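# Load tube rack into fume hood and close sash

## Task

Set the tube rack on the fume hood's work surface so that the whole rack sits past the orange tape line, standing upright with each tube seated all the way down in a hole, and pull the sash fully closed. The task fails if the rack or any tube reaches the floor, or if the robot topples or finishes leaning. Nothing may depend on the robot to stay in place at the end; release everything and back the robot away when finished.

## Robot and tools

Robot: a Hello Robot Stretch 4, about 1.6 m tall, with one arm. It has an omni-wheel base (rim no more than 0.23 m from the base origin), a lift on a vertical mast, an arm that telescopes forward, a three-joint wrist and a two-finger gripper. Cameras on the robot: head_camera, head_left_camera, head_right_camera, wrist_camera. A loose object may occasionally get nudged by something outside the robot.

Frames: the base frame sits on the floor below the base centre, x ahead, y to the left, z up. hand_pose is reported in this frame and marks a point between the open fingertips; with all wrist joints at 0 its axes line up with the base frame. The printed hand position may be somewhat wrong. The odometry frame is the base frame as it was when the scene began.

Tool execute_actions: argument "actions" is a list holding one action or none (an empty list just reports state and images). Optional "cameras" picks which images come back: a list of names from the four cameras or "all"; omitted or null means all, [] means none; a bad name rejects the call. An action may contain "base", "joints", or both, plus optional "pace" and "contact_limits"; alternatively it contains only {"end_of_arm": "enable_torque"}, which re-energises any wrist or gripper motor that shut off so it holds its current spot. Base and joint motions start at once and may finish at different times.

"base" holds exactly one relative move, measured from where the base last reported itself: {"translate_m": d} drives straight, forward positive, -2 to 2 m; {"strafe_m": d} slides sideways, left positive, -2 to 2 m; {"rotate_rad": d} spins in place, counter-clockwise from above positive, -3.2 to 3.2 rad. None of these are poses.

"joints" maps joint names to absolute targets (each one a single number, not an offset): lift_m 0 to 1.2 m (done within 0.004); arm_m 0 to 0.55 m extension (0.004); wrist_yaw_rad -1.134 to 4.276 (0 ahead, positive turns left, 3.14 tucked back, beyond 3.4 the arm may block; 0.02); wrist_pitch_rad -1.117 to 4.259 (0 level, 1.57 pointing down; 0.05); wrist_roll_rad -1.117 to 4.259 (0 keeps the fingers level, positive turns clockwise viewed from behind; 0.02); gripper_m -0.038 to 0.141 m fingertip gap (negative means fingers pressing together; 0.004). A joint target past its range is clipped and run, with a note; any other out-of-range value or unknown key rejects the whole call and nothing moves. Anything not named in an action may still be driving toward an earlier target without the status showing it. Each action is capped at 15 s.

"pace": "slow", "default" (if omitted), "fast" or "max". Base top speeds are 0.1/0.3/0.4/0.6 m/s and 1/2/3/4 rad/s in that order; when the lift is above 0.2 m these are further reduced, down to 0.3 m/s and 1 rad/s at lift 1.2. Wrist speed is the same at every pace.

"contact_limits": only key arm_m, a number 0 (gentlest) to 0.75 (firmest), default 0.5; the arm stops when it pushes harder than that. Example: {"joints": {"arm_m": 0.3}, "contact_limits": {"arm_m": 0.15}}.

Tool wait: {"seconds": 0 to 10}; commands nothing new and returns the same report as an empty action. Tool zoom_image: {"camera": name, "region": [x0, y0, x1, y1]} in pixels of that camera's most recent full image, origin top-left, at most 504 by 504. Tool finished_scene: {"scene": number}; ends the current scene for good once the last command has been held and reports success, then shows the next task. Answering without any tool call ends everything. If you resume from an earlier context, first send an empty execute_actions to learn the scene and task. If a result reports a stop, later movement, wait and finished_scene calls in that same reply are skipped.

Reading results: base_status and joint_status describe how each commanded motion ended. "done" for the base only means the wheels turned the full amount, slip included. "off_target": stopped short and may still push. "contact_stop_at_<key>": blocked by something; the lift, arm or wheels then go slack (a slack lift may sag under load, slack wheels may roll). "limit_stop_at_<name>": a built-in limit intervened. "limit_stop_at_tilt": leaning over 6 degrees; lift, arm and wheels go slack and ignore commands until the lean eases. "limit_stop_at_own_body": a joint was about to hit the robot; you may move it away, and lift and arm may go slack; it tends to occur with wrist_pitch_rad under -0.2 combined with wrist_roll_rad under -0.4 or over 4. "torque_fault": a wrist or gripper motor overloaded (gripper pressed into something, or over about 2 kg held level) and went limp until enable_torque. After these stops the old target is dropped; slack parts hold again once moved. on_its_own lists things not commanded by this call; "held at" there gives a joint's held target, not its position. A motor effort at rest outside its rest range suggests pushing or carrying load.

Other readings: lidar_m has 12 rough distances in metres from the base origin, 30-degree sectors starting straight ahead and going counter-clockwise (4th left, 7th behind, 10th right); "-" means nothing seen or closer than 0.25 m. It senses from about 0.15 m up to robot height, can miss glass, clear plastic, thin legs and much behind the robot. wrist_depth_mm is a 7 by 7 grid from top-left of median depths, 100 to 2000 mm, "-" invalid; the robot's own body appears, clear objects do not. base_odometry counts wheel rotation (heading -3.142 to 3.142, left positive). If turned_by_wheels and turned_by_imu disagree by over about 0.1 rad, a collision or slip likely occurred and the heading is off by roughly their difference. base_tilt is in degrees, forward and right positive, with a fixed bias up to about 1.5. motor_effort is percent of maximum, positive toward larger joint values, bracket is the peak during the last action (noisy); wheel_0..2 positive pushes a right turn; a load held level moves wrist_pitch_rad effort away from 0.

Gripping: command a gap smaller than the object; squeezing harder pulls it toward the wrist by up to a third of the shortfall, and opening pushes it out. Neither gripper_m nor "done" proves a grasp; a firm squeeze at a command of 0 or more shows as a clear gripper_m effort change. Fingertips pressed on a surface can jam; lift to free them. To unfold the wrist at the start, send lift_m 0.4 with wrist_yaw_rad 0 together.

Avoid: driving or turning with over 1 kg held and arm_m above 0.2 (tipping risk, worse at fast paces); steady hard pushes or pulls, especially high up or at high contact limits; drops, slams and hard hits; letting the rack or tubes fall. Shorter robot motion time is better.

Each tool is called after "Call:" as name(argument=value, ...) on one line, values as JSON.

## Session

Call:
execute_actions(actions=[])

Scene clock: 0.00 s.
base_odometry: x=+0.000 y=+0.000 heading=+0.000 (m, m, rad; odometry frame)
turned_by_wheels: +0.000 (rad since the last result)
turned_by_imu: +0.000 (rad since the last result)
base_tilt: forward=+0.2 right=-0.3 (deg)
lidar_m: 1.79 1.64 1.10 0.96 1.00 1.30 1.70 1.74 2.01 1.85 1.87 2.80
base_status: not commanded
joint_positions: lift_m=+0.241 arm_m=+0.000 wrist_yaw_rad=+3.178 wrist_pitch_rad=+0.005 wrist_roll_rad=+0.018 gripper_m=+0.057
joint_status: not commanded
motor_effort: lift_m=+18 arm_m=+0 wrist_yaw_rad=+1 wrist_pitch_rad=-8 wrist_roll_rad=+0 gripper_m=-3 wheel_0=+0 wheel_1=+0 wheel_2=+0 (%)
hand_pose: x=-0.1205 y=+0.0770 z=+0.4173 quat_wxyz=(-0.018, -0.003, +0.009, +1.000) (m; base frame)
wrist_depth_mm: - 140 256 1921 - 1756 1281 / - 116 140 1863 1921 1708 1255 / - 118 144 1863 1863 1756 1229 / 120 138 188 1863 1921 1661 1255 / 1708 1756 - 1863 1921 1756 1229 / 1537 1708 211 1808 214 1576 1205 / 1060 1060 1138 156 1098 1205 1182
pictures: head_camera, head_left_camera, head_right_camera, wrist_camera
Images, in order (width x height): head_camera 420x560, head_left_camera 420x672, head_right_camera 420x672, wrist_camera 616x392.

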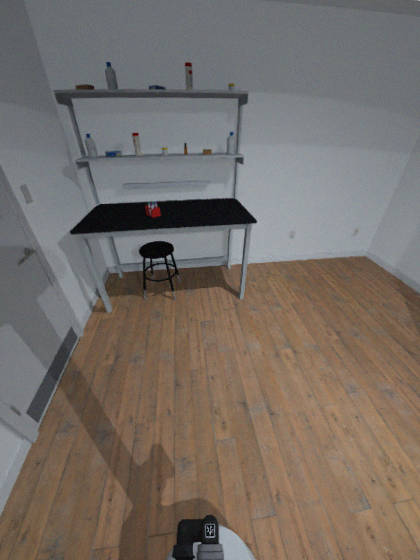

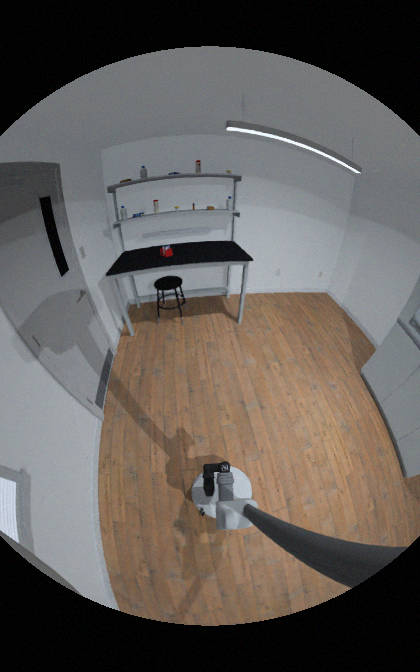

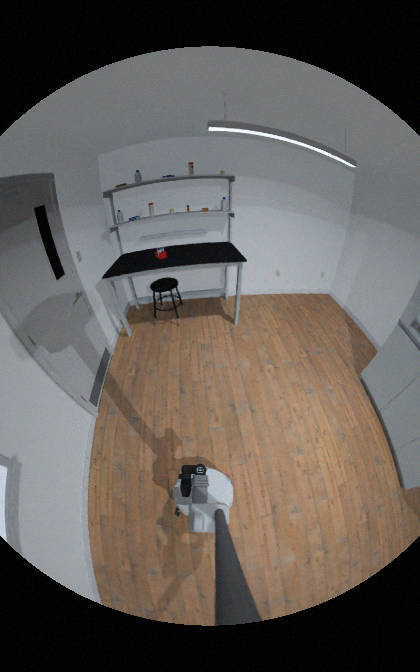

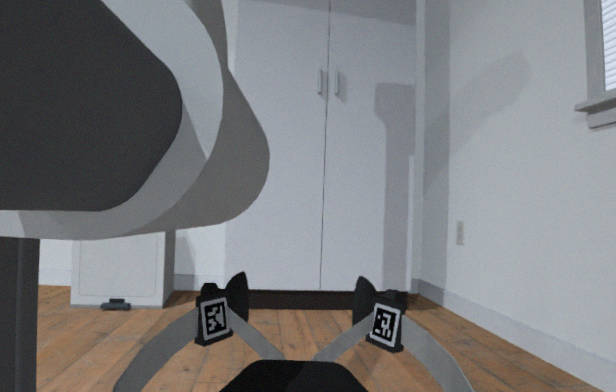

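Call:
execute_actions(actions=[{"base":{"rotate_rad":-1.45},"joints":{"lift_m":0.92,"wrist_yaw_rad":3.1,"gripper_m":0}}])

Scene clock: 3.77 s.
base_odometry: x=+0.000 y=+0.000 heading=-1.449 (m, m, rad; odometry frame)
turned_by_wheels: -1.449 (rad since the last result)
turned_by_imu: -1.463 (rad since the last result)
base_tilt: forward=+0.3 right=-0.3 (deg)
lidar_m: 1.86 1.95 1.85 1.79 1.46 1.07 0.99 1.05 1.47 1.69 1.76 1.91
base_status: done
joint_positions: lift_m=+0.920 arm_m=+0.000 wrist_yaw_rad=+3.100 wrist_pitch_rad=+0.005 wrist_roll_rad=+0.018 gripper_m=+0.000
joint_status: all done
motor_effort: lift_m=+22(22) arm_m=+0(0) wrist_yaw_rad=+1(5) wrist_pitch_rad=-8(8) wrist_roll_rad=+0(0) gripper_m=-7(7) wheel_0=+5(4) wheel_1=+5(11) wheel_2=+4(8) (%)
hand_pose: x=-0.1137 y=+0.0993 z=+1.0963 quat_wxyz=(+0.021, -0.003, +0.009, +1.000) (m; base frame)
wrist_depth_mm: - 142 1182 1182 1182 1205 1205 / - 133 1160 1205 1205 1205 1229 / 106 140 232 1205 1182 1205 1229 / 121 141 301 1160 1182 1205 1205 / 1078 1118 1138 1160 1182 1182 1205 / 1060 1098 1118 204 1182 1182 1205 / 1078 1118 1118 173 175 1182 1205
pictures: head_camera, head_left_camera, head_right_camera, wrist_camera
Images, in order (width x height): head_camera 420x560, head_left_camera 420x672, head_right_camera 420x672, wrist_camera 616x392.

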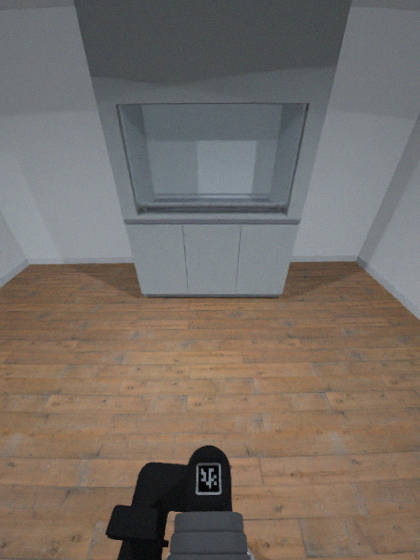

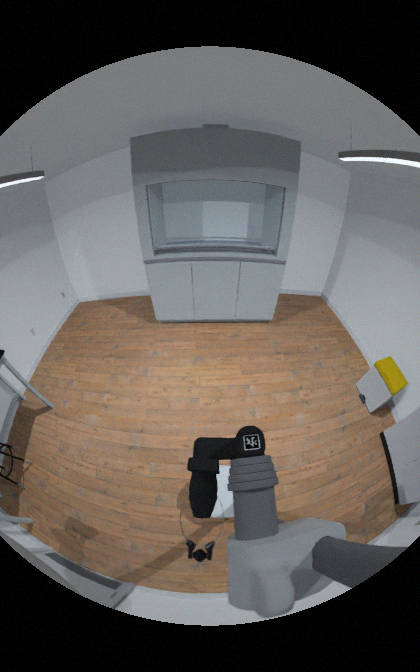

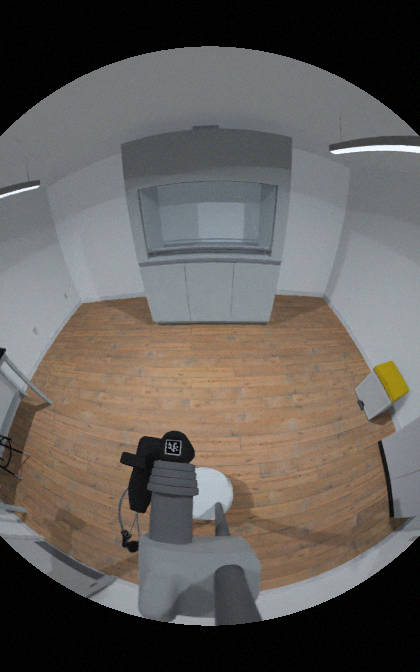

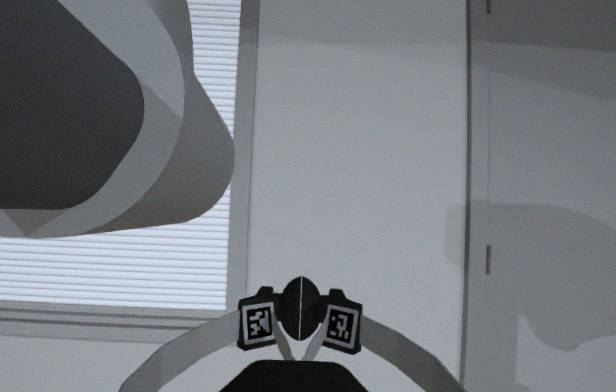

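Call:
execute_actions(actions=[{"base":{"translate_m":1.2}}], cameras=["head_camera","head_left_camera"])

Scene clock: 9.57 s.
base_odometry: x=+0.146 y=-1.191 heading=-1.448 (m, m, rad; odometry frame)
turned_by_wheels: +0.001 (rad since the last result)
turned_by_imu: -0.006 (rad since the last result)
base_tilt: forward=+0.2 right=-0.2 (deg)
lidar_m: 0.64 0.67 0.95 2.39 1.90 2.32 2.22 2.33 1.74 1.70 0.93 0.66
base_status: done
joint_positions: lift_m=+0.920 arm_m=+0.000 wrist_yaw_rad=+3.100 wrist_pitch_rad=+0.005 wrist_roll_rad=+0.018 gripper_m=+0.000
joint_status: not commanded
motor_effort: lift_m=+21(21) arm_m=+0(0) wrist_yaw_rad=+1(1) wrist_pitch_rad=-8(8) wrist_roll_rad=+0(0) gripper_m=-8(5) wheel_0=+4(8) wheel_1=+5(9) wheel_2=-1(12) (%)
hand_pose: x=-0.1137 y=+0.0993 z=+1.0964 quat_wxyz=(+0.021, -0.003, +0.009, +1.000) (m; base frame)
wrist_depth_mm: - 142 - - - - - / - 133 - - - - - / 106 140 233 - - - - / 120 141 301 - - - - / - - - - - - - / - - - 204 - - - / - - - 174 176 - -
pictures: head_camera, head_left_camera
Images, in order (width x height): head_camera 420x560, head_left_camera 420x672.

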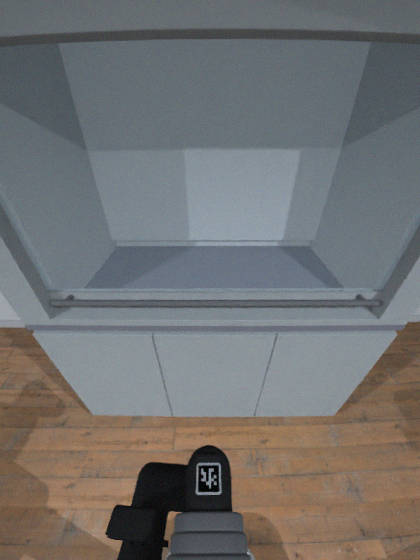

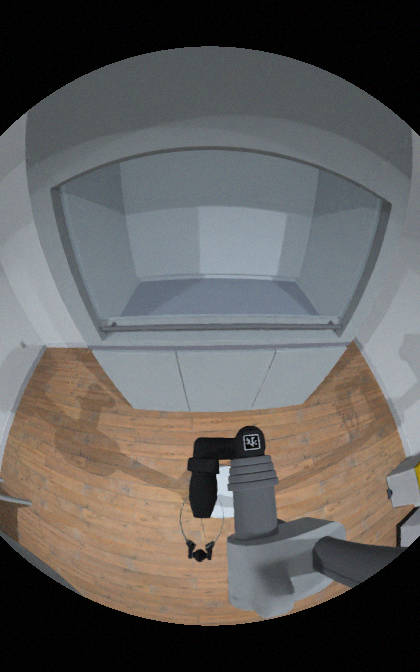

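Call:
execute_actions(actions=[{"joints":{"lift_m":1.18,"wrist_yaw_rad":0,"wrist_pitch_rad":1.5,"wrist_roll_rad":1.57,"gripper_m":0.06}}], cameras=[])

Call:
execute_actions(actions=[{"base":{"translate_m":0.2},"joints":{"arm_m":0.15}}])

Scene clock: 13.13 s.
base_odometry: x=+0.146 y=-1.191 heading=-1.448 (m, m, rad; odometry frame)
turned_by_wheels: +0.000 (rad since the last result)
turned_by_imu: -0.001 (rad since the last result)
base_tilt: forward=+0.2 right=-0.4 (deg)
lidar_m: 0.64 0.67 0.94 2.41 1.90 2.32 2.23 2.31 1.74 1.73 0.92 0.66
base_status: not commanded
joint_positions: lift_m=+1.180 arm_m=+0.000 wrist_yaw_rad=+0.001 wrist_pitch_rad=+1.500 wrist_roll_rad=+1.570 gripper_m=+0.060
joint_status: all done
motor_effort: lift_m=+22(23) arm_m=+0(0) wrist_yaw_rad=-1(7) wrist_pitch_rad=-1(5) wrist_roll_rad=+1(5) gripper_m=-2(6) wheel_0=+4(4) wheel_1=+5(5) wheel_2=-1(1) (%)
hand_pose: x=+0.1914 y=-0.0874 z=+1.0701 quat_wxyz=(+0.518, +0.517, +0.482, -0.482) (m; base frame)
wrist_depth_mm: 640 891 1366 1336 1336 1308 1255 / 640 904 1366 1308 1336 1281 1281 / 647 917 1366 1336 1336 1281 1255 / 654 931 1308 1308 1281 1255 1255 / 654 946 1308 1281 1078 1078 421 / 676 946 211 1308 213 1255 1205 / 676 809 1308 154 1281 1229 1229
pictures: none
No camera images: the call's "cameras" was empty. Leave "cameras" out to get every camera's image.

Scene clock: 15.20 s.
base_odometry: x=+0.171 y=-1.389 heading=-1.448 (m, m, rad; odometry frame)
turned_by_wheels: +0.000 (rad since the last result)
turned_by_imu: -0.001 (rad since the last result)
base_tilt: forward=+0.2 right=-0.3 (deg)
lidar_m: 0.44 0.47 0.66 2.60 1.97 2.53 2.43 2.40 1.78 2.16 0.65 0.46
base_status: done
joint_positions: lift_m=+1.180 arm_m=+0.149 wrist_yaw_rad=+0.000 wrist_pitch_rad=+1.500 wrist_roll_rad=+1.570 gripper_m=+0.060
joint_status: all done
motor_effort: lift_m=+22(21) arm_m=+7(9) wrist_yaw_rad=+1(1) wrist_pitch_rad=-1(2) wrist_roll_rad=+1(1) gripper_m=-3(3) wheel_0=+4(8) wheel_1=+5(8) wheel_2=-4(13) (%)
hand_pose: x=+0.3401 y=-0.0874 z=+1.0701 quat_wxyz=(+0.518, +0.517, +0.482, -0.482) (m; base frame)
wrist_depth_mm: 265 347 455 1336 1336 1281 1255 / 262 347 459 1336 1336 1281 1281 / 263 345 477 1308 1281 1281 1255 / 263 343 488 1308 1281 1255 1229 / 263 340 500 1281 1060 1060 1229 / 270 342 211 1308 213 1042 1255 / 271 256 442 155 1255 1255 1205
pictures: head_camera, head_left_camera, head_right_camera, wrist_camera
Images, in order (width x height): head_camera 420x560, head_left_camera 420x672, head_right_camera 420x672, wrist_camera 616x392.

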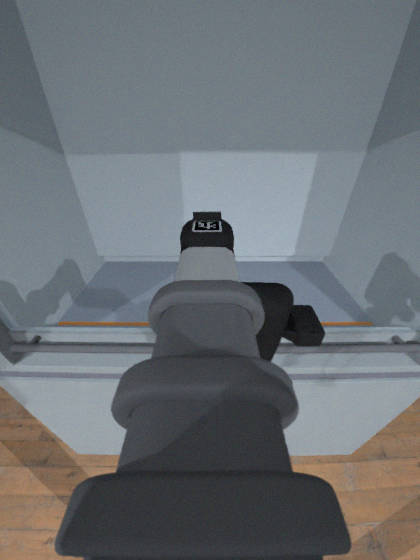

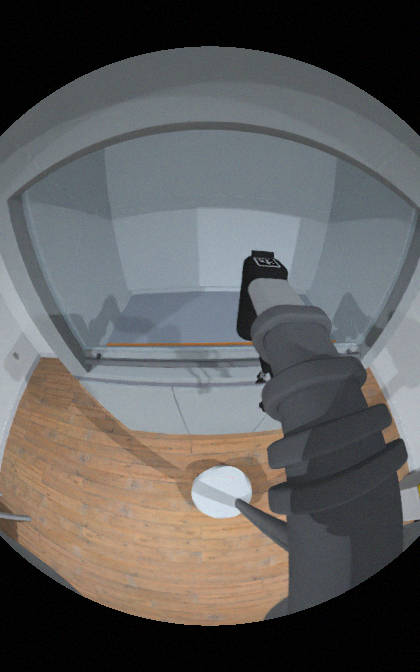

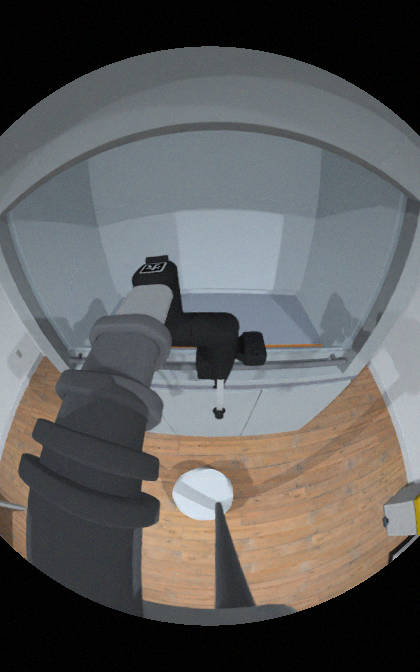

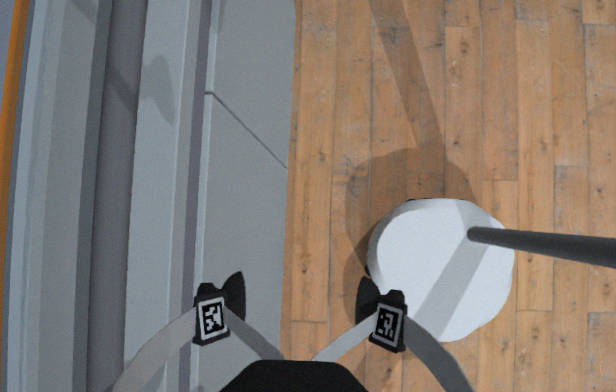

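Call:
execute_actions(actions=[{"joints":{"arm_m":0.22,"wrist_pitch_rad":1.15},"contact_limits":{"arm_m":0.1}}], cameras=["wrist_camera","head_right_camera"])

Scene clock: 16.77 s.
base_odometry: x=+0.171 y=-1.389 heading=-1.448 (m, m, rad; odometry frame)
turned_by_wheels: +0.000 (rad since the last result)
turned_by_imu: +0.000 (rad since the last result)
base_tilt: forward=+0.3 right=-0.2 (deg)
lidar_m: 0.45 0.47 0.66 2.59 1.97 2.53 2.42 2.42 1.79 2.15 0.64 0.47
base_status: not commanded
joint_positions: lift_m=+1.180 arm_m=+0.218 wrist_yaw_rad=-0.003 wrist_pitch_rad=+1.159 wrist_roll_rad=+1.570 gripper_m=+0.060
joint_status: all done
on_its_own: wrist_pitch_rad is at rest, and its effort (-28) is outside its rest range (-23 to +23)
motor_effort: lift_m=+20(21) arm_m=+10(9) wrist_yaw_rad=+11(10) wrist_pitch_rad=-28(30) wrist_roll_rad=+1(1) gripper_m=+0(3) wheel_0=+4(4) wheel_1=+5(5) wheel_2=-4(4) (%)
contact_limits: arm_m 0.1
hand_pose: x=+0.5042 y=-0.0878 z=+1.0936 quat_wxyz=(+0.591, +0.592, +0.387, -0.388) (m; base frame)
wrist_depth_mm: 597 521 459 297 345 1205 1118 / 585 512 459 298 343 1182 1118 / 580 508 445 300 340 1160 1098 / 569 500 445 304 340 1160 1098 / 564 492 442 279 338 1160 931 / 549 492 427 270 214 1160 917 / 554 484 182 160 258 1138 1060
pictures: head_right_camera, wrist_camera
Images, in order (width x height): head_right_camera 420x672, wrist_camera 616x392.

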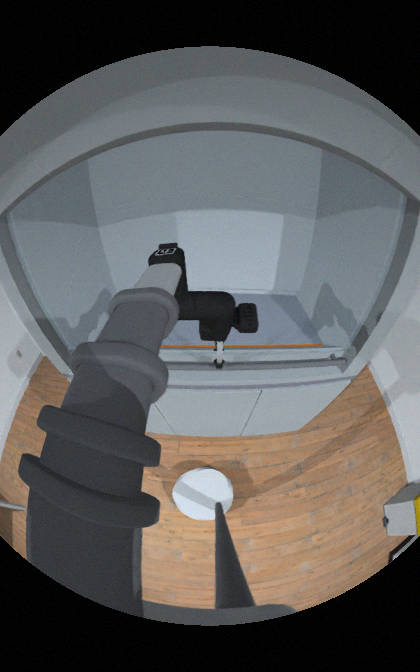

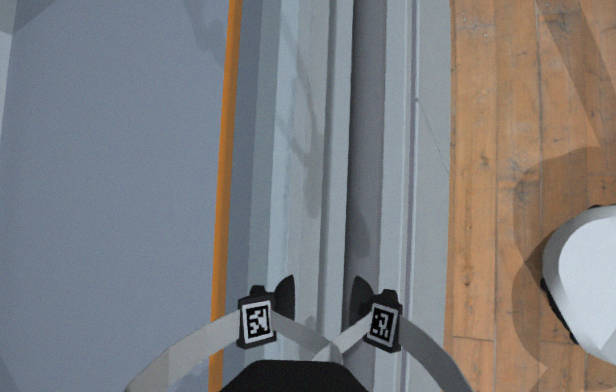

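Call:
execute_actions(actions=[{"joints":{"arm_m":0.205,"gripper_m":0.05,"wrist_pitch_rad":1.15,"lift_m":1.12},"pace":"slow"}], cameras=["wrist_camera","head_right_camera"])

Scene clock: 18.67 s.
base_odometry: x=+0.171 y=-1.389 heading=-1.448 (m, m, rad; odometry frame)
turned_by_wheels: +0.000 (rad since the last result)
turned_by_imu: +0.000 (rad since the last result)
base_tilt: forward=+0.1 right=-0.3 (deg)
lidar_m: 0.43 0.46 0.65 2.59 1.96 2.50 2.43 2.41 1.78 2.14 0.65 0.47
base_status: not commanded
joint_positions: lift_m=+1.121 arm_m=+0.205 wrist_yaw_rad=-0.004 wrist_pitch_rad=+1.155 wrist_roll_rad=+1.570 gripper_m=+0.050
joint_status: all done
motor_effort: lift_m=+11(19) arm_m=-2(9) wrist_yaw_rad=+12(14) wrist_pitch_rad=-17(29) wrist_roll_rad=+1(1) gripper_m=+0(1) wheel_0=+4(4) wheel_1=+5(5) wheel_2=-3(4) (%)
hand_pose: x=+0.4923 y=-0.0878 z=+1.0348 quat_wxyz=(+0.592, +0.593, +0.385, -0.387) (m; base frame)
wrist_depth_mm: 504 442 351 246 345 1160 1060 / 500 436 347 248 370 1160 1060 / 492 433 342 249 370 1138 1060 / 484 424 338 229 366 1138 1060 / 480 418 240 253 366 1118 917 / 473 418 215 221 218 1138 866 / 462 415 233 152 282 1078 1025
pictures: head_right_camera, wrist_camera
Images, in order (width x height): head_right_camera 420x672, wrist_camera 616x392.

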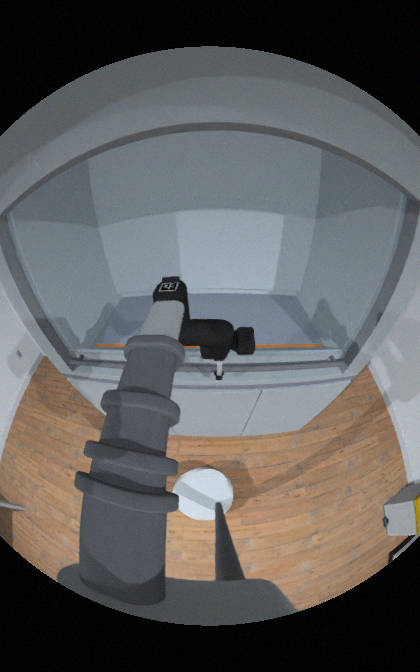

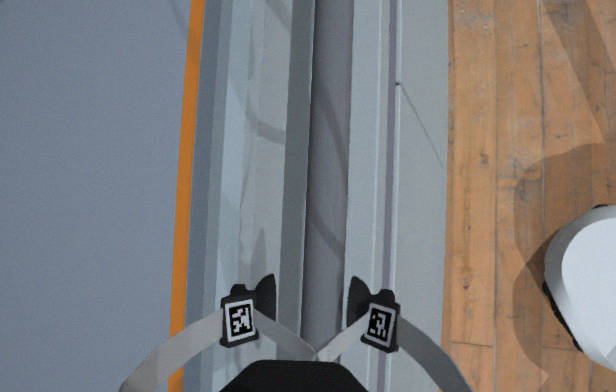

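Call:
execute_actions(actions=[{"joints":{"lift_m":1.075},"pace":"slow"}], cameras=["wrist_camera","head_right_camera"])

Scene clock: 19.80 s.
base_odometry: x=+0.171 y=-1.389 heading=-1.449 (m, m, rad; odometry frame)
turned_by_wheels: -0.001 (rad since the last result)
turned_by_imu: +0.006 (rad since the last result)
base_tilt: forward=+0.1 right=-0.3 (deg)
lidar_m: 0.45 0.48 0.67 2.60 1.98 2.50 2.42 2.40 1.77 2.13 0.66 0.47
base_status: not commanded
joint_positions: lift_m=+1.108 arm_m=+0.205 wrist_yaw_rad=-0.004 wrist_pitch_rad=+1.156 wrist_roll_rad=+1.571 gripper_m=+0.050
joint_status: lift_m contact_stop (moved -0.012 of -0.046)
on_its_own: lift_m is slack since a contact_stop (your +1.075 is given up)
motor_effort: lift_m=+17(16) arm_m=-1(2) wrist_yaw_rad=+12(22) wrist_pitch_rad=-20(20) wrist_roll_rad=-2(2) gripper_m=-2(0) wheel_0=+2(4) wheel_1=+0(5) wheel_2=-5(6) (%)
hand_pose: x=+0.4919 y=-0.0879 z=+1.0223 quat_wxyz=(+0.591, +0.593, +0.385, -0.388) (m; base frame)
wrist_depth_mm: 480 424 332 249 362 1138 1060 / 473 415 330 251 357 1138 1060 / 473 413 327 233 364 1138 1060 / 466 404 243 256 370 1098 1042 / 455 399 241 257 377 1098 891 / 449 397 211 223 218 1078 866 / 439 394 231 150 268 1078 991
pictures: head_right_camera, wrist_camera
Images, in order (width x height): head_right_camera 420x672, wrist_camera 616x392.

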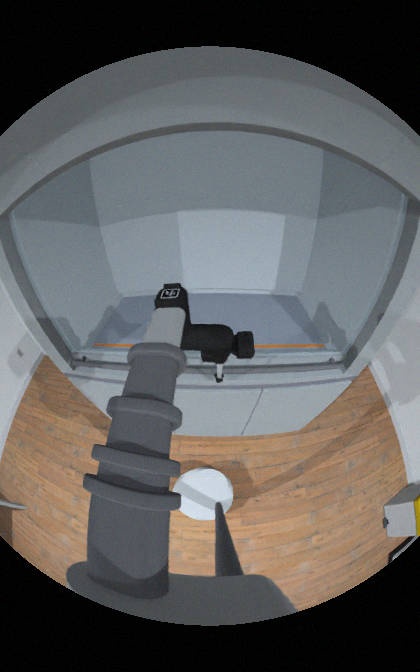

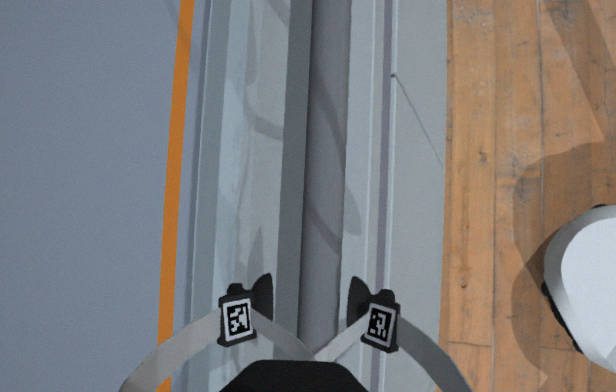

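Call:
execute_actions(actions=[{"joints":{"gripper_m":-0.02},"pace":"slow"}], cameras=["wrist_camera"])

Call:
execute_actions(actions=[{"joints":{"lift_m":1.2},"pace":"slow"}], cameras=["wrist_camera","head_right_camera"])

Scene clock: 22.50 s.
base_odometry: x=+0.171 y=-1.389 heading=-1.449 (m, m, rad; odometry frame)
turned_by_wheels: +0.000 (rad since the last result)
turned_by_imu: -0.001 (rad since the last result)
base_tilt: forward=+0.1 right=-0.3 (deg)
lidar_m: 0.43 0.46 0.65 2.59 1.98 2.49 2.42 2.42 1.77 2.13 0.64 0.47
base_status: not commanded
joint_positions: lift_m=+1.103 arm_m=+0.205 wrist_yaw_rad=-0.002 wrist_pitch_rad=+1.161 wrist_roll_rad=+1.570 gripper_m=-0.019
joint_status: all done
on_its_own: lift_m is slack since a contact_stop (your +1.075 is given up); wrist_pitch_rad is at rest, and its effort (-33) is outside its rest range (-23 to +23)
motor_effort: lift_m=+19(21) arm_m=-1(1) wrist_yaw_rad=+9(13) wrist_pitch_rad=-33(44) wrist_roll_rad=-1(2) gripper_m=-32(36) wheel_0=+2(2) wheel_1=+0(0) wheel_2=-5(4) (%)
hand_pose: x=+0.4908 y=-0.0877 z=+1.0165 quat_wxyz=(+0.591, +0.592, +0.387, -0.389) (m; base frame)
wrist_depth_mm: 459 404 238 253 375 1160 1060 / 452 399 241 256 384 1160 1042 / 445 394 235 225 389 1138 1060 / 445 389 233 221 394 1138 1042 / 436 387 233 266 413 1098 866 / 427 382 189 211 301 1078 842 / 424 151 224 211 273 1042 991
pictures: wrist_camera
Images, in order (width x height): wrist_camera 616x392.

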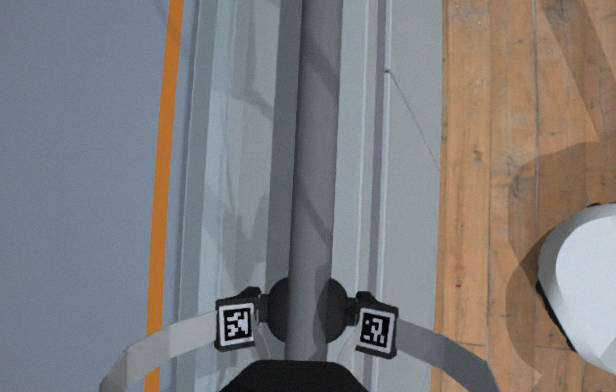

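Scene clock: 24.17 s.
base_odometry: x=+0.171 y=-1.389 heading=-1.448 (m, m, rad; odometry frame)
turned_by_wheels: +0.000 (rad since the last result)
turned_by_imu: +0.000 (rad since the last result)
base_tilt: forward=+0.0 right=-0.2 (deg)
lidar_m: 0.44 0.47 0.68 2.59 1.97 2.49 2.43 2.42 1.78 2.16 0.65 0.46
base_status: not commanded
joint_positions: lift_m=+1.200 arm_m=+0.205 wrist_yaw_rad=+0.000 wrist_pitch_rad=+1.151 wrist_roll_rad=+1.570 gripper_m=-0.019
joint_status: all done
motor_effort: lift_m=+22(35) arm_m=-1(1) wrist_yaw_rad=+1(9) wrist_pitch_rad=-5(42) wrist_roll_rad=+0(1) gripper_m=-18(38) wheel_0=+2(2) wheel_1=+0(0) wheel_2=-1(5) (%)
hand_pose: x=+0.4937 y=-0.0874 z=+1.1144 quat_wxyz=(+0.593, +0.593, +0.385, -0.385) (m; base frame)
wrist_depth_mm: 634 564 488 317 370 1229 1138 / 634 549 488 317 370 1182 1160 / 621 544 480 300 368 1229 1118 / 609 535 477 301 362 1229 1118 / 615 530 469 296 359 1160 946 / 585 525 462 200 362 1160 931 / 585 517 449 183 177 1138 1098
pictures: head_right_camera, wrist_camera
Images, in order (width x height): head_right_camera 420x672, wrist_camera 616x392.

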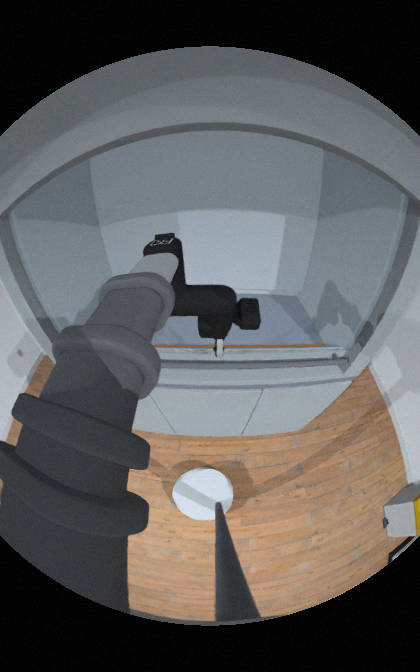

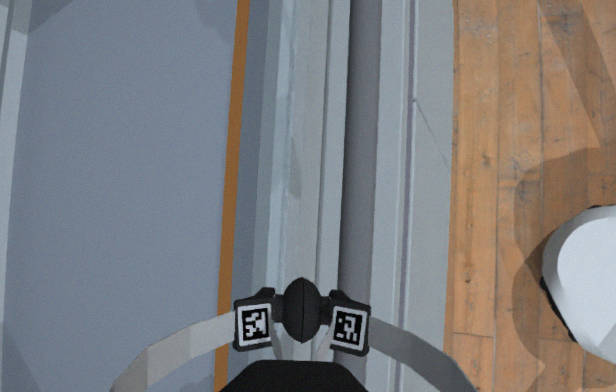

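Call:
execute_actions(actions=[{"joints":{"gripper_m":0.06}}], cameras=[])

Call:
execute_actions(actions=[{"joints":{"lift_m":1.11},"pace":"slow"}], cameras=["wrist_camera","head_right_camera"])

Scene clock: 26.00 s.
base_odometry: x=+0.171 y=-1.389 heading=-1.448 (m, m, rad; odometry frame)
turned_by_wheels: +0.000 (rad since the last result)
turned_by_imu: +0.000 (rad since the last result)
base_tilt: forward=+0.2 right=-0.3 (deg)
lidar_m: 0.45 0.48 0.67 2.60 1.98 2.50 2.42 2.41 1.79 2.15 0.64 0.46
base_status: not commanded
joint_positions: lift_m=+1.200 arm_m=+0.205 wrist_yaw_rad=-0.002 wrist_pitch_rad=+1.157 wrist_roll_rad=+1.570 gripper_m=+0.060
joint_status: all done
motor_effort: lift_m=+21(22) arm_m=-1(1) wrist_yaw_rad=+6(4) wrist_pitch_rad=-22(22) wrist_roll_rad=-2(1) gripper_m=+1(16) wheel_0=+1(1) wheel_1=+0(0) wheel_2=-1(1) (%)
hand_pose: x=+0.4919 y=-0.0876 z=+1.1138 quat_wxyz=(+0.592, +0.592, +0.386, -0.387) (m; base frame)
wrist_depth_mm: 627 549 488 303 368 1229 1160 / 621 549 480 304 370 1229 1138 / 609 539 477 301 366 1229 1138 / 603 530 473 297 366 1182 1138 / 597 530 466 294 375 1205 931 / 585 521 213 287 213 1182 917 / 580 512 413 150 312 1160 1098
pictures: none
No camera images: the call's "cameras" was empty. Leave "cameras" out to get every camera's image.

Scene clock: 27.73 s.
base_odometry: x=+0.171 y=-1.389 heading=-1.449 (m, m, rad; odometry frame)
turned_by_wheels: -0.001 (rad since the last result)
turned_by_imu: +0.006 (rad since the last result)
base_tilt: forward=+0.1 right=-0.5 (deg)
lidar_m: 0.45 0.48 0.65 2.59 2.00 2.51 2.42 2.40 1.79 2.14 0.64 0.48
base_status: not commanded
joint_positions: lift_m=+1.126 arm_m=+0.205 wrist_yaw_rad=-0.006 wrist_pitch_rad=+1.156 wrist_roll_rad=+1.571 gripper_m=+0.060
joint_status: lift_m contact_stop (moved -0.074 of -0.090)
on_its_own: lift_m is slack since a contact_stop (your +1.110 is given up); wrist_yaw_rad is at rest, and its effort (+18) is outside its rest range (-13 to +13)
motor_effort: lift_m=+18(20) arm_m=-1(1) wrist_yaw_rad=+18(24) wrist_pitch_rad=-18(22) wrist_roll_rad=-3(3) gripper_m=+0(1) wheel_0=-2(2) wheel_1=-1(4) wheel_2=-7(8) (%)
hand_pose: x=+0.4919 y=-0.0881 z=+1.0401 quat_wxyz=(+0.591, +0.594, +0.384, -0.388) (m; base frame)
wrist_depth_mm: 517 452 397 249 351 1160 1078 / 512 445 357 250 377 1160 1060 / 508 439 351 234 377 1160 1078 / 500 433 243 255 373 1118 1060 / 488 427 241 258 379 1160 917 / 477 424 196 224 213 1138 891 / 477 418 231 148 293 1098 1025
pictures: head_right_camera, wrist_camera
Images, in order (width x height): head_right_camera 420x672, wrist_camera 616x392.

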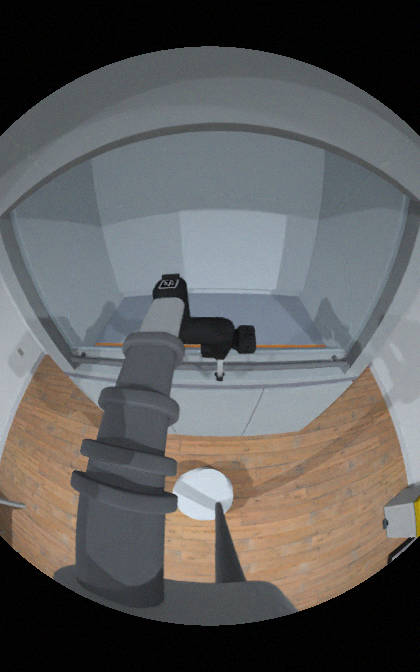

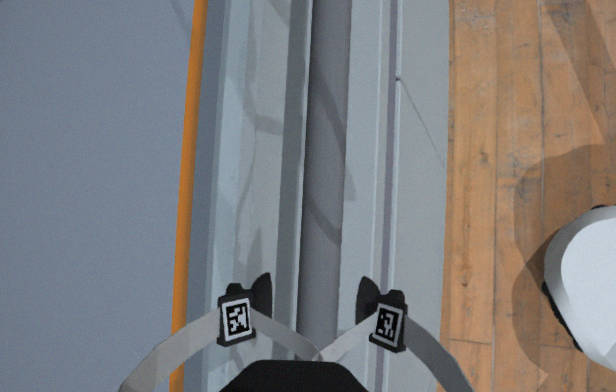

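Call:
execute_actions(actions=[{"joints":{"lift_m":1.17},"pace":"slow"}], cameras=[])

Call:
execute_actions(actions=[{"joints":{"arm_m":0.07,"wrist_pitch_rad":0.7,"gripper_m":0.07}}], cameras=[])

Call:
execute_actions(actions=[{"joints":{"lift_m":1.03},"pace":"slow"}], cameras=["wrist_camera","head_right_camera"])

Scene clock: 29.43 s.
base_odometry: x=+0.171 y=-1.389 heading=-1.449 (m, m, rad; odometry frame)
turned_by_wheels: +0.000 (rad since the last result)
turned_by_imu: +0.000 (rad since the last result)
base_tilt: forward=+0.1 right=-0.2 (deg)
lidar_m: 0.44 0.48 0.68 2.58 1.98 2.52 2.42 2.42 1.78 2.17 0.64 0.48
base_status: not commanded
joint_positions: lift_m=+1.170 arm_m=+0.205 wrist_yaw_rad=-0.002 wrist_pitch_rad=+1.158 wrist_roll_rad=+1.570 gripper_m=+0.060
joint_status: all done
motor_effort: lift_m=+23(22) arm_m=-1(1) wrist_yaw_rad=+8(19) wrist_pitch_rad=-23(24) wrist_roll_rad=-1(3) gripper_m=+0(1) wheel_0=-2(1) wheel_1=-1(1) wheel_2=-6(6) (%)
hand_pose: x=+0.4917 y=-0.0877 z=+1.0836 quat_wxyz=(+0.592, +0.592, +0.386, -0.387) (m; base frame)
wrist_depth_mm: 574 512 445 285 347 1182 1118 / 574 500 445 279 355 1182 1098 / 559 488 439 277 364 1182 1078 / 554 492 430 274 375 1160 1098 / 549 480 427 277 382 1160 904 / 535 477 211 265 213 1138 917 / 525 469 273 148 324 1160 1042
pictures: none
No camera images: the call's "cameras" was empty. Leave "cameras" out to get every camera's image.

Scene clock: 30.87 s.
base_odometry: x=+0.171 y=-1.389 heading=-1.449 (m, m, rad; odometry frame)
turned_by_wheels: +0.000 (rad since the last result)
turned_by_imu: +0.000 (rad since the last result)
base_tilt: forward=+0.3 right=-0.3 (deg)
lidar_m: 0.45 0.48 0.67 2.59 1.98 2.50 2.43 2.42 1.79 2.16 0.64 0.47
base_status: not commanded
joint_positions: lift_m=+1.170 arm_m=+0.071 wrist_yaw_rad=+0.000 wrist_pitch_rad=+0.702 wrist_roll_rad=+1.570 gripper_m=+0.070
joint_status: all done
motor_effort: lift_m=+22(23) arm_m=-7(7) wrist_yaw_rad=+3(20) wrist_pitch_rad=-8(87) wrist_roll_rad=-1(1) gripper_m=-2(0) wheel_0=-2(2) wheel_1=-1(1) wheel_2=-5(6) (%)
hand_pose: x=+0.4624 y=-0.0875 z=+1.1616 quat_wxyz=(+0.664, +0.664, +0.243, -0.243) (m; base frame)
wrist_depth_mm: 676 768 842 609 359 397 574 / 668 768 831 603 359 394 569 / 683 778 798 591 353 392 569 / 676 788 798 580 347 392 564 / 683 778 778 574 362 392 564 / 691 759 211 559 216 394 574 / 683 732 732 158 315 415 585
pictures: none
No camera images: the call's "cameras" was empty. Leave "cameras" out to get every camera's image.

Scene clock: 32.83 s.
base_odometry: x=+0.171 y=-1.389 heading=-1.449 (m, m, rad; odometry frame)
turned_by_wheels: +0.000 (rad since the last result)
turned_by_imu: -0.001 (rad since the last result)
base_tilt: forward=+0.2 right=-0.2 (deg)
lidar_m: 0.45 0.48 0.67 2.59 1.98 2.51 2.42 2.44 1.79 2.15 0.65 0.48
base_status: not commanded
joint_positions: lift_m=+1.030 arm_m=+0.071 wrist_yaw_rad=+0.000 wrist_pitch_rad=+0.702 wrist_roll_rad=+1.570 gripper_m=+0.070
joint_status: all done
motor_effort: lift_m=+14(21) arm_m=-7(7) wrist_yaw_rad=+3(3) wrist_pitch_rad=-7(8) wrist_roll_rad=-1(1) gripper_m=-3(3) wheel_0=-2(2) wheel_1=-1(1) wheel_2=-5(5) (%)
hand_pose: x=+0.4624 y=-0.0875 z=+1.0223 quat_wxyz=(+0.664, +0.664, +0.243, -0.243) (m; base frame)
wrist_depth_mm: 691 741 277 298 293 394 574 / 691 741 277 296 291 394 569 / 683 741 271 290 293 394 569 / 668 741 267 294 293 394 564 / 683 723 263 290 294 394 569 / 683 741 212 287 216 394 569 / 683 621 256 158 276 399 591
pictures: head_right_camera, wrist_camera
Images, in order (width x height): head_right_camera 420x672, wrist_camera 616x392.

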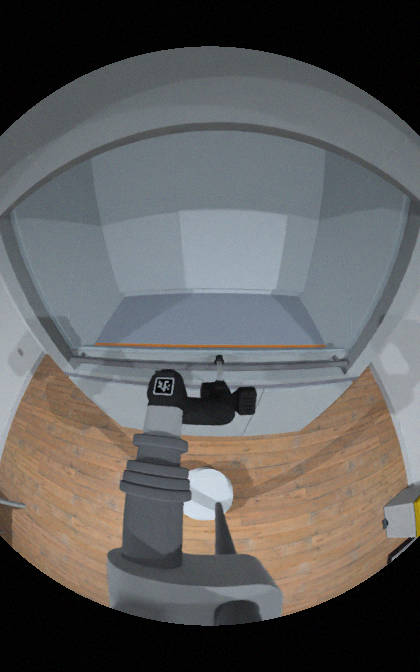

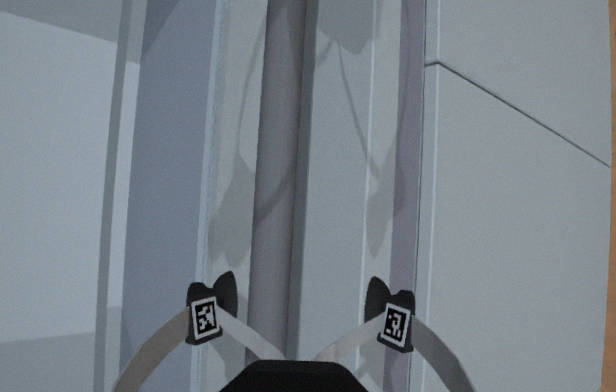

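Call:
execute_actions(actions=[{"joints":{"lift_m":1.02,"arm_m":0.12,"gripper_m":0.045},"pace":"slow","contact_limits":{"arm_m":0.15}}], cameras=["wrist_camera"])

Scene clock: 34.53 s.
base_odometry: x=+0.171 y=-1.389 heading=-1.449 (m, m, rad; odometry frame)
turned_by_wheels: +0.000 (rad since the last result)
turned_by_imu: +0.007 (rad since the last result)
base_tilt: forward=+0.2 right=-0.3 (deg)
lidar_m: 0.46 0.47 0.67 2.59 1.96 2.51 2.43 2.40 1.79 2.15 0.63 0.46
base_status: not commanded
joint_positions: lift_m=+1.021 arm_m=+0.099 wrist_yaw_rad=-0.011 wrist_pitch_rad=+0.700 wrist_roll_rad=+1.571 gripper_m=+0.045
joint_status: arm_m contact_stop (moved +0.028 of +0.049); the others done
on_its_own: arm_m is slack since a contact_stop (your +0.120 is given up); wrist_yaw_rad is at rest, and its effort (+35) is outside its rest range (-13 to +13)
motor_effort: lift_m=+15(18) arm_m=+0(15) wrist_yaw_rad=+35(42) wrist_pitch_rad=-1(7) wrist_roll_rad=-2(2) gripper_m=-1(3) wheel_0=+0(2) wheel_1=-1(1) wheel_2=-9(9) (%)
contact_limits: arm_m 0.15
hand_pose: x=+0.4895 y=-0.0899 z=+1.0132 quat_wxyz=(+0.663, +0.666, +0.239, -0.246) (m; base frame)
wrist_depth_mm: 668 741 530 214 271 338 488 / 676 723 253 217 267 336 480 / 661 723 248 253 264 336 473 / 661 732 248 212 259 332 480 / 661 707 248 206 259 332 477 / 668 715 194 208 245 334 480 / 661 654 236 154 243 338 484
pictures: wrist_camera
Images, in order (width x height): wrist_camera 616x392.

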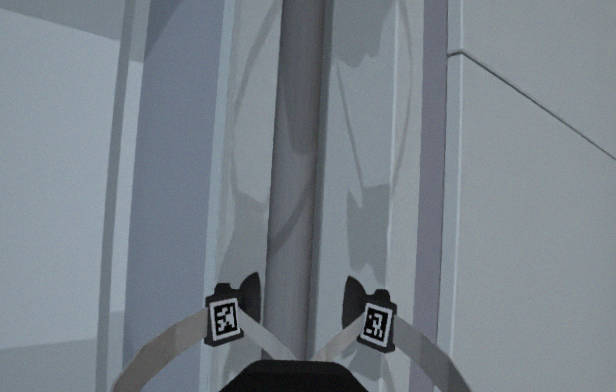

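Upper finger at the sash. Close hard and lift.

Call:
execute_actions(actions=[{"joints":{"gripper_m":-0.038},"pace":"slow"}], cameras=["wrist_camera"])

Call:
execute_actions(actions=[{"joints":{"lift_m":1.2},"pace":"slow"}], cameras=["wrist_camera","head_right_camera"])

Scene clock: 37.47 s.
base_odometry: x=+0.171 y=-1.390 heading=-1.449 (m, m, rad; odometry frame)
turned_by_wheels: +0.001 (rad since the last result)
turned_by_imu: +0.000 (rad since the last result)
base_tilt: forward=+0.3 right=-0.4 (deg)
lidar_m: 0.44 0.49 0.68 2.59 1.97 2.49 2.42 2.41 1.79 2.14 0.63 0.47
base_status: not commanded
joint_positions: lift_m=+1.020 arm_m=+0.110 wrist_yaw_rad=+0.002 wrist_pitch_rad=+0.697 wrist_roll_rad=+1.571 gripper_m=-0.037
joint_status: all done
on_its_own: arm_m is slack since a contact_stop (your +0.120 is given up)
motor_effort: lift_m=+20(20) arm_m=+0(0) wrist_yaw_rad=-6(34) wrist_pitch_rad=+7(26) wrist_roll_rad=-2(2) gripper_m=-38(36) wheel_0=-2(3) wheel_1=-1(1) wheel_2=+1(9) (%)
hand_pose: x=+0.5026 y=-0.0869 z=+1.0133 quat_wxyz=(+0.665, +0.664, +0.242, -0.241) (m; base frame)
wrist_depth_mm: 640 723 512 196 251 301 421 / 647 699 500 198 251 300 433 / 654 707 236 198 248 301 433 / 647 699 229 193 245 303 436 / 647 699 229 192 243 303 439 / 654 699 193 195 236 306 445 / 661 151 219 186 229 301 439
pictures: wrist_camera
Images, in order (width x height): wrist_camera 616x392.

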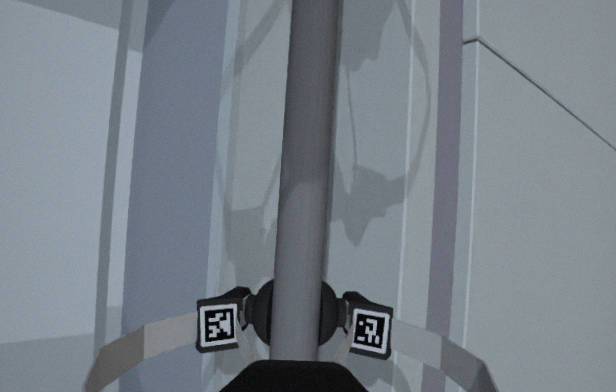

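Scene clock: 38.63 s.
base_odometry: x=+0.171 y=-1.389 heading=-1.448 (m, m, rad; odometry frame)
turned_by_wheels: +0.001 (rad since the last result)
turned_by_imu: -0.028 (rad since the last result)
base_tilt: forward=+0.2 right=-0.3 (deg)
lidar_m: 0.44 0.47 0.65 2.58 1.95 2.51 2.44 2.49 1.79 2.14 0.65 0.46
base_status: not commanded
joint_positions: lift_m=+1.048 arm_m=+0.111 wrist_yaw_rad=+0.002 wrist_pitch_rad=+0.697 wrist_roll_rad=+1.570 gripper_m=-0.037
joint_status: lift_m contact_stop (moved +0.028 of +0.180)
on_its_own: arm_m is held at +0.110, not at your +0.120, since a contact_stop; lift_m is slack since a contact_stop (your +1.200 is given up)
motor_effort: lift_m=+18(38) arm_m=-2(1) wrist_yaw_rad=-5(23) wrist_pitch_rad=+6(29) wrist_roll_rad=-1(2) gripper_m=-21(42) wheel_0=+5(5) wheel_1=+3(4) wheel_2=-2(7) (%)
hand_pose: x=+0.5028 y=-0.0870 z=+1.0411 quat_wxyz=(+0.665, +0.664, +0.242, -0.241) (m; base frame)
wrist_depth_mm: 654 741 237 234 287 319 421 / 647 732 236 196 285 315 427 / 647 723 229 191 279 312 424 / 647 715 228 190 277 310 421 / 640 732 228 190 273 312 421 / 654 715 196 191 250 309 421 / 647 154 214 181 249 304 413
pictures: head_right_camera, wrist_camera
Images, in order (width x height): head_right_camera 420x672, wrist_camera 616x392.

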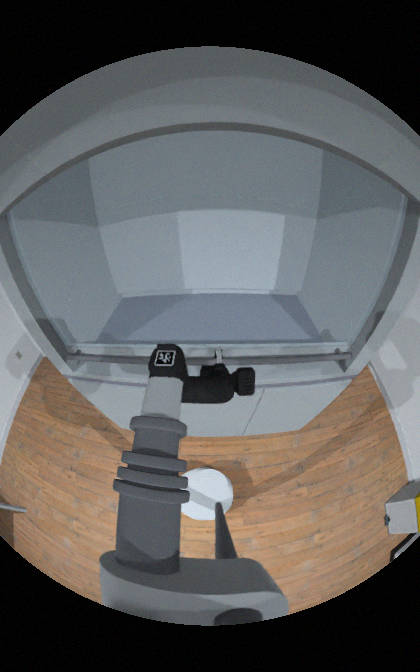

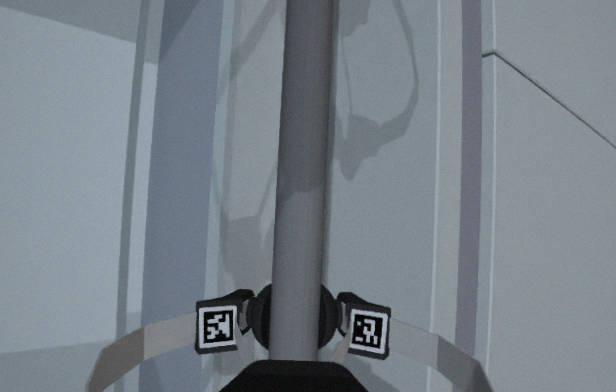

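Gripped and rising in steps, with low pitch load. Repeat.

Call:
execute_actions(actions=[{"joints":{"lift_m":1.2},"pace":"fast"}], cameras=["wrist_camera"])

Scene clock: 39.83 s.
base_odometry: x=+0.171 y=-1.389 heading=-1.448 (m, m, rad; odometry frame)
turned_by_wheels: +0.000 (rad since the last result)
turned_by_imu: -0.003 (rad since the last result)
base_tilt: forward=+0.2 right=-0.1 (deg)
lidar_m: 0.45 0.47 0.64 2.58 1.98 2.52 2.42 2.48 1.80 2.16 0.64 0.45
base_status: not commanded
joint_positions: lift_m=+1.075 arm_m=+0.111 wrist_yaw_rad=+0.004 wrist_pitch_rad=+0.700 wrist_roll_rad=+1.570 gripper_m=-0.037
joint_status: lift_m contact_stop (moved +0.027 of +0.152)
on_its_own: arm_m is held at +0.110, not at your +0.120, since a contact_stop; lift_m is slack since a contact_stop (your +1.200 is given up)
motor_effort: lift_m=+18(37) arm_m=-2(2) wrist_yaw_rad=-12(29) wrist_pitch_rad=-1(37) wrist_roll_rad=-1(1) gripper_m=-28(45) wheel_0=+2(5) wheel_1=+1(3) wheel_2=+3(8) (%)
hand_pose: x=+0.5026 y=-0.0865 z=+1.0679 quat_wxyz=(+0.665, +0.664, +0.244, -0.241) (m; base frame)
wrist_depth_mm: 647 732 640 197 317 304 430 / 654 741 621 198 314 303 439 / 654 741 237 200 310 298 433 / 647 741 233 197 306 298 430 / 647 741 229 192 303 297 430 / 654 723 190 189 273 298 430 / 654 152 216 185 224 294 421
pictures: wrist_camera
Images, in order (width x height): wrist_camera 616x392.

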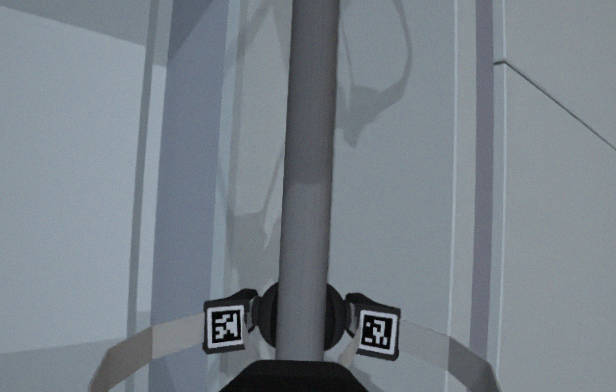

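Call:
execute_actions(actions=[{"joints":{"lift_m":1.2},"pace":"fast"}], cameras=[])

Scene clock: 40.97 s.
base_odometry: x=+0.171 y=-1.389 heading=-1.448 (m, m, rad; odometry frame)
turned_by_wheels: +0.000 (rad since the last result)
turned_by_imu: -0.002 (rad since the last result)
base_tilt: forward=+0.2 right=-0.2 (deg)
lidar_m: 0.44 0.46 0.64 2.58 1.98 2.53 2.44 2.49 1.80 2.16 0.65 0.46
base_status: not commanded
joint_positions: lift_m=+1.097 arm_m=+0.111 wrist_yaw_rad=+0.004 wrist_pitch_rad=+0.700 wrist_roll_rad=+1.570 gripper_m=-0.037
joint_status: lift_m contact_stop (moved +0.021 of +0.125)
on_its_own: arm_m is held at +0.110, not at your +0.120, since a contact_stop; lift_m is slack since a contact_stop (your +1.200 is given up)
motor_effort: lift_m=+18(35) arm_m=-2(3) wrist_yaw_rad=-12(32) wrist_pitch_rad=-3(40) wrist_roll_rad=-1(1) gripper_m=-28(46) wheel_0=+3(3) wheel_1=+0(1) wheel_2=+2(9) (%)
hand_pose: x=+0.5027 y=-0.0864 z=+1.0891 quat_wxyz=(+0.665, +0.664, +0.244, -0.241) (m; base frame)
wrist_depth_mm: 647 741 683 197 345 306 430 / 654 741 676 197 340 303 442 / 654 750 238 198 338 301 433 / 640 732 233 232 334 297 430 / 647 741 229 193 329 297 430 / 640 723 191 189 296 298 430 / 647 151 218 185 236 291 418
pictures: none
No camera images: the call's "cameras" was empty. Leave "cameras" out to get every camera's image.

Call:
execute_actions(actions=[{"joints":{"lift_m":1.2},"pace":"fast"}], cameras=[])

Scene clock: 41.97 s.
base_odometry: x=+0.171 y=-1.389 heading=-1.448 (m, m, rad; odometry frame)
turned_by_wheels: +0.000 (rad since the last result)
turned_by_imu: -0.002 (rad since the last result)
base_tilt: forward=+0.2 right=-0.2 (deg)
lidar_m: 0.43 0.47 0.65 2.57 1.98 2.53 2.43 2.48 1.81 2.13 0.66 0.48
base_status: not commanded
joint_positions: lift_m=+1.118 arm_m=+0.111 wrist_yaw_rad=+0.005 wrist_pitch_rad=+0.700 wrist_roll_rad=+1.570 gripper_m=-0.037
joint_status: lift_m contact_stop (moved +0.021 of +0.103)
on_its_own: arm_m is held at +0.110, not at your +0.120, since a contact_stop; lift_m is slack since a contact_stop (your +1.200 is given up)
motor_effort: lift_m=+18(37) arm_m=-3(3) wrist_yaw_rad=-11(34) wrist_pitch_rad=-3(40) wrist_roll_rad=-1(1) gripper_m=-27(49) wheel_0=+3(3) wheel_1=+0(0) wheel_2=+3(9) (%)
hand_pose: x=+0.5027 y=-0.0864 z=+1.1104 quat_wxyz=(+0.665, +0.663, +0.244, -0.241) (m; base frame)
wrist_depth_mm: 654 750 732 198 373 324 433 / 654 732 723 196 368 319 439 / 640 750 237 198 364 315 433 / 654 732 233 233 355 314 430 / 654 732 229 193 355 314 427 / 647 732 191 189 319 309 430 / 647 153 216 184 247 298 415
pictures: none
No camera images: the call's "cameras" was empty. Leave "cameras" out to get every camera's image.

Call:
execute_actions(actions=[{"joints":{"lift_m":1.2},"pace":"fast"}], cameras=[])

Scene clock: 43.07 s.
base_odometry: x=+0.171 y=-1.389 heading=-1.448 (m, m, rad; odometry frame)
turned_by_wheels: +0.000 (rad since the last result)
turned_by_imu: -0.001 (rad since the last result)
base_tilt: forward=+0.3 right=-0.3 (deg)
lidar_m: 0.45 0.47 0.65 2.57 1.98 2.53 2.43 2.49 1.80 2.13 0.66 0.48
base_status: not commanded
joint_positions: lift_m=+1.139 arm_m=+0.111 wrist_yaw_rad=+0.005 wrist_pitch_rad=+0.701 wrist_roll_rad=+1.570 gripper_m=-0.037
joint_status: lift_m contact_stop (moved +0.021 of +0.082)
on_its_own: arm_m is held at +0.110, not at your +0.120, since a contact_stop; lift_m is slack since a contact_stop (your +1.200 is given up)
motor_effort: lift_m=+18(37) arm_m=-3(3) wrist_yaw_rad=-12(32) wrist_pitch_rad=-3(42) wrist_roll_rad=-1(0) gripper_m=-27(49) wheel_0=+3(4) wheel_1=+1(1) wheel_2=+3(9) (%)
hand_pose: x=+0.5027 y=-0.0864 z=+1.1316 quat_wxyz=(+0.665, +0.663, +0.244, -0.241) (m; base frame)
wrist_depth_mm: 654 741 788 197 399 342 433 / 661 750 768 196 394 338 445 / 654 741 237 199 389 332 430 / 647 741 232 233 387 334 430 / 647 732 229 193 379 330 427 / 654 715 191 189 343 325 430 / 654 151 218 184 258 310 418
pictures: none
No camera images: the call's "cameras" was empty. Leave "cameras" out to get every camera's image.


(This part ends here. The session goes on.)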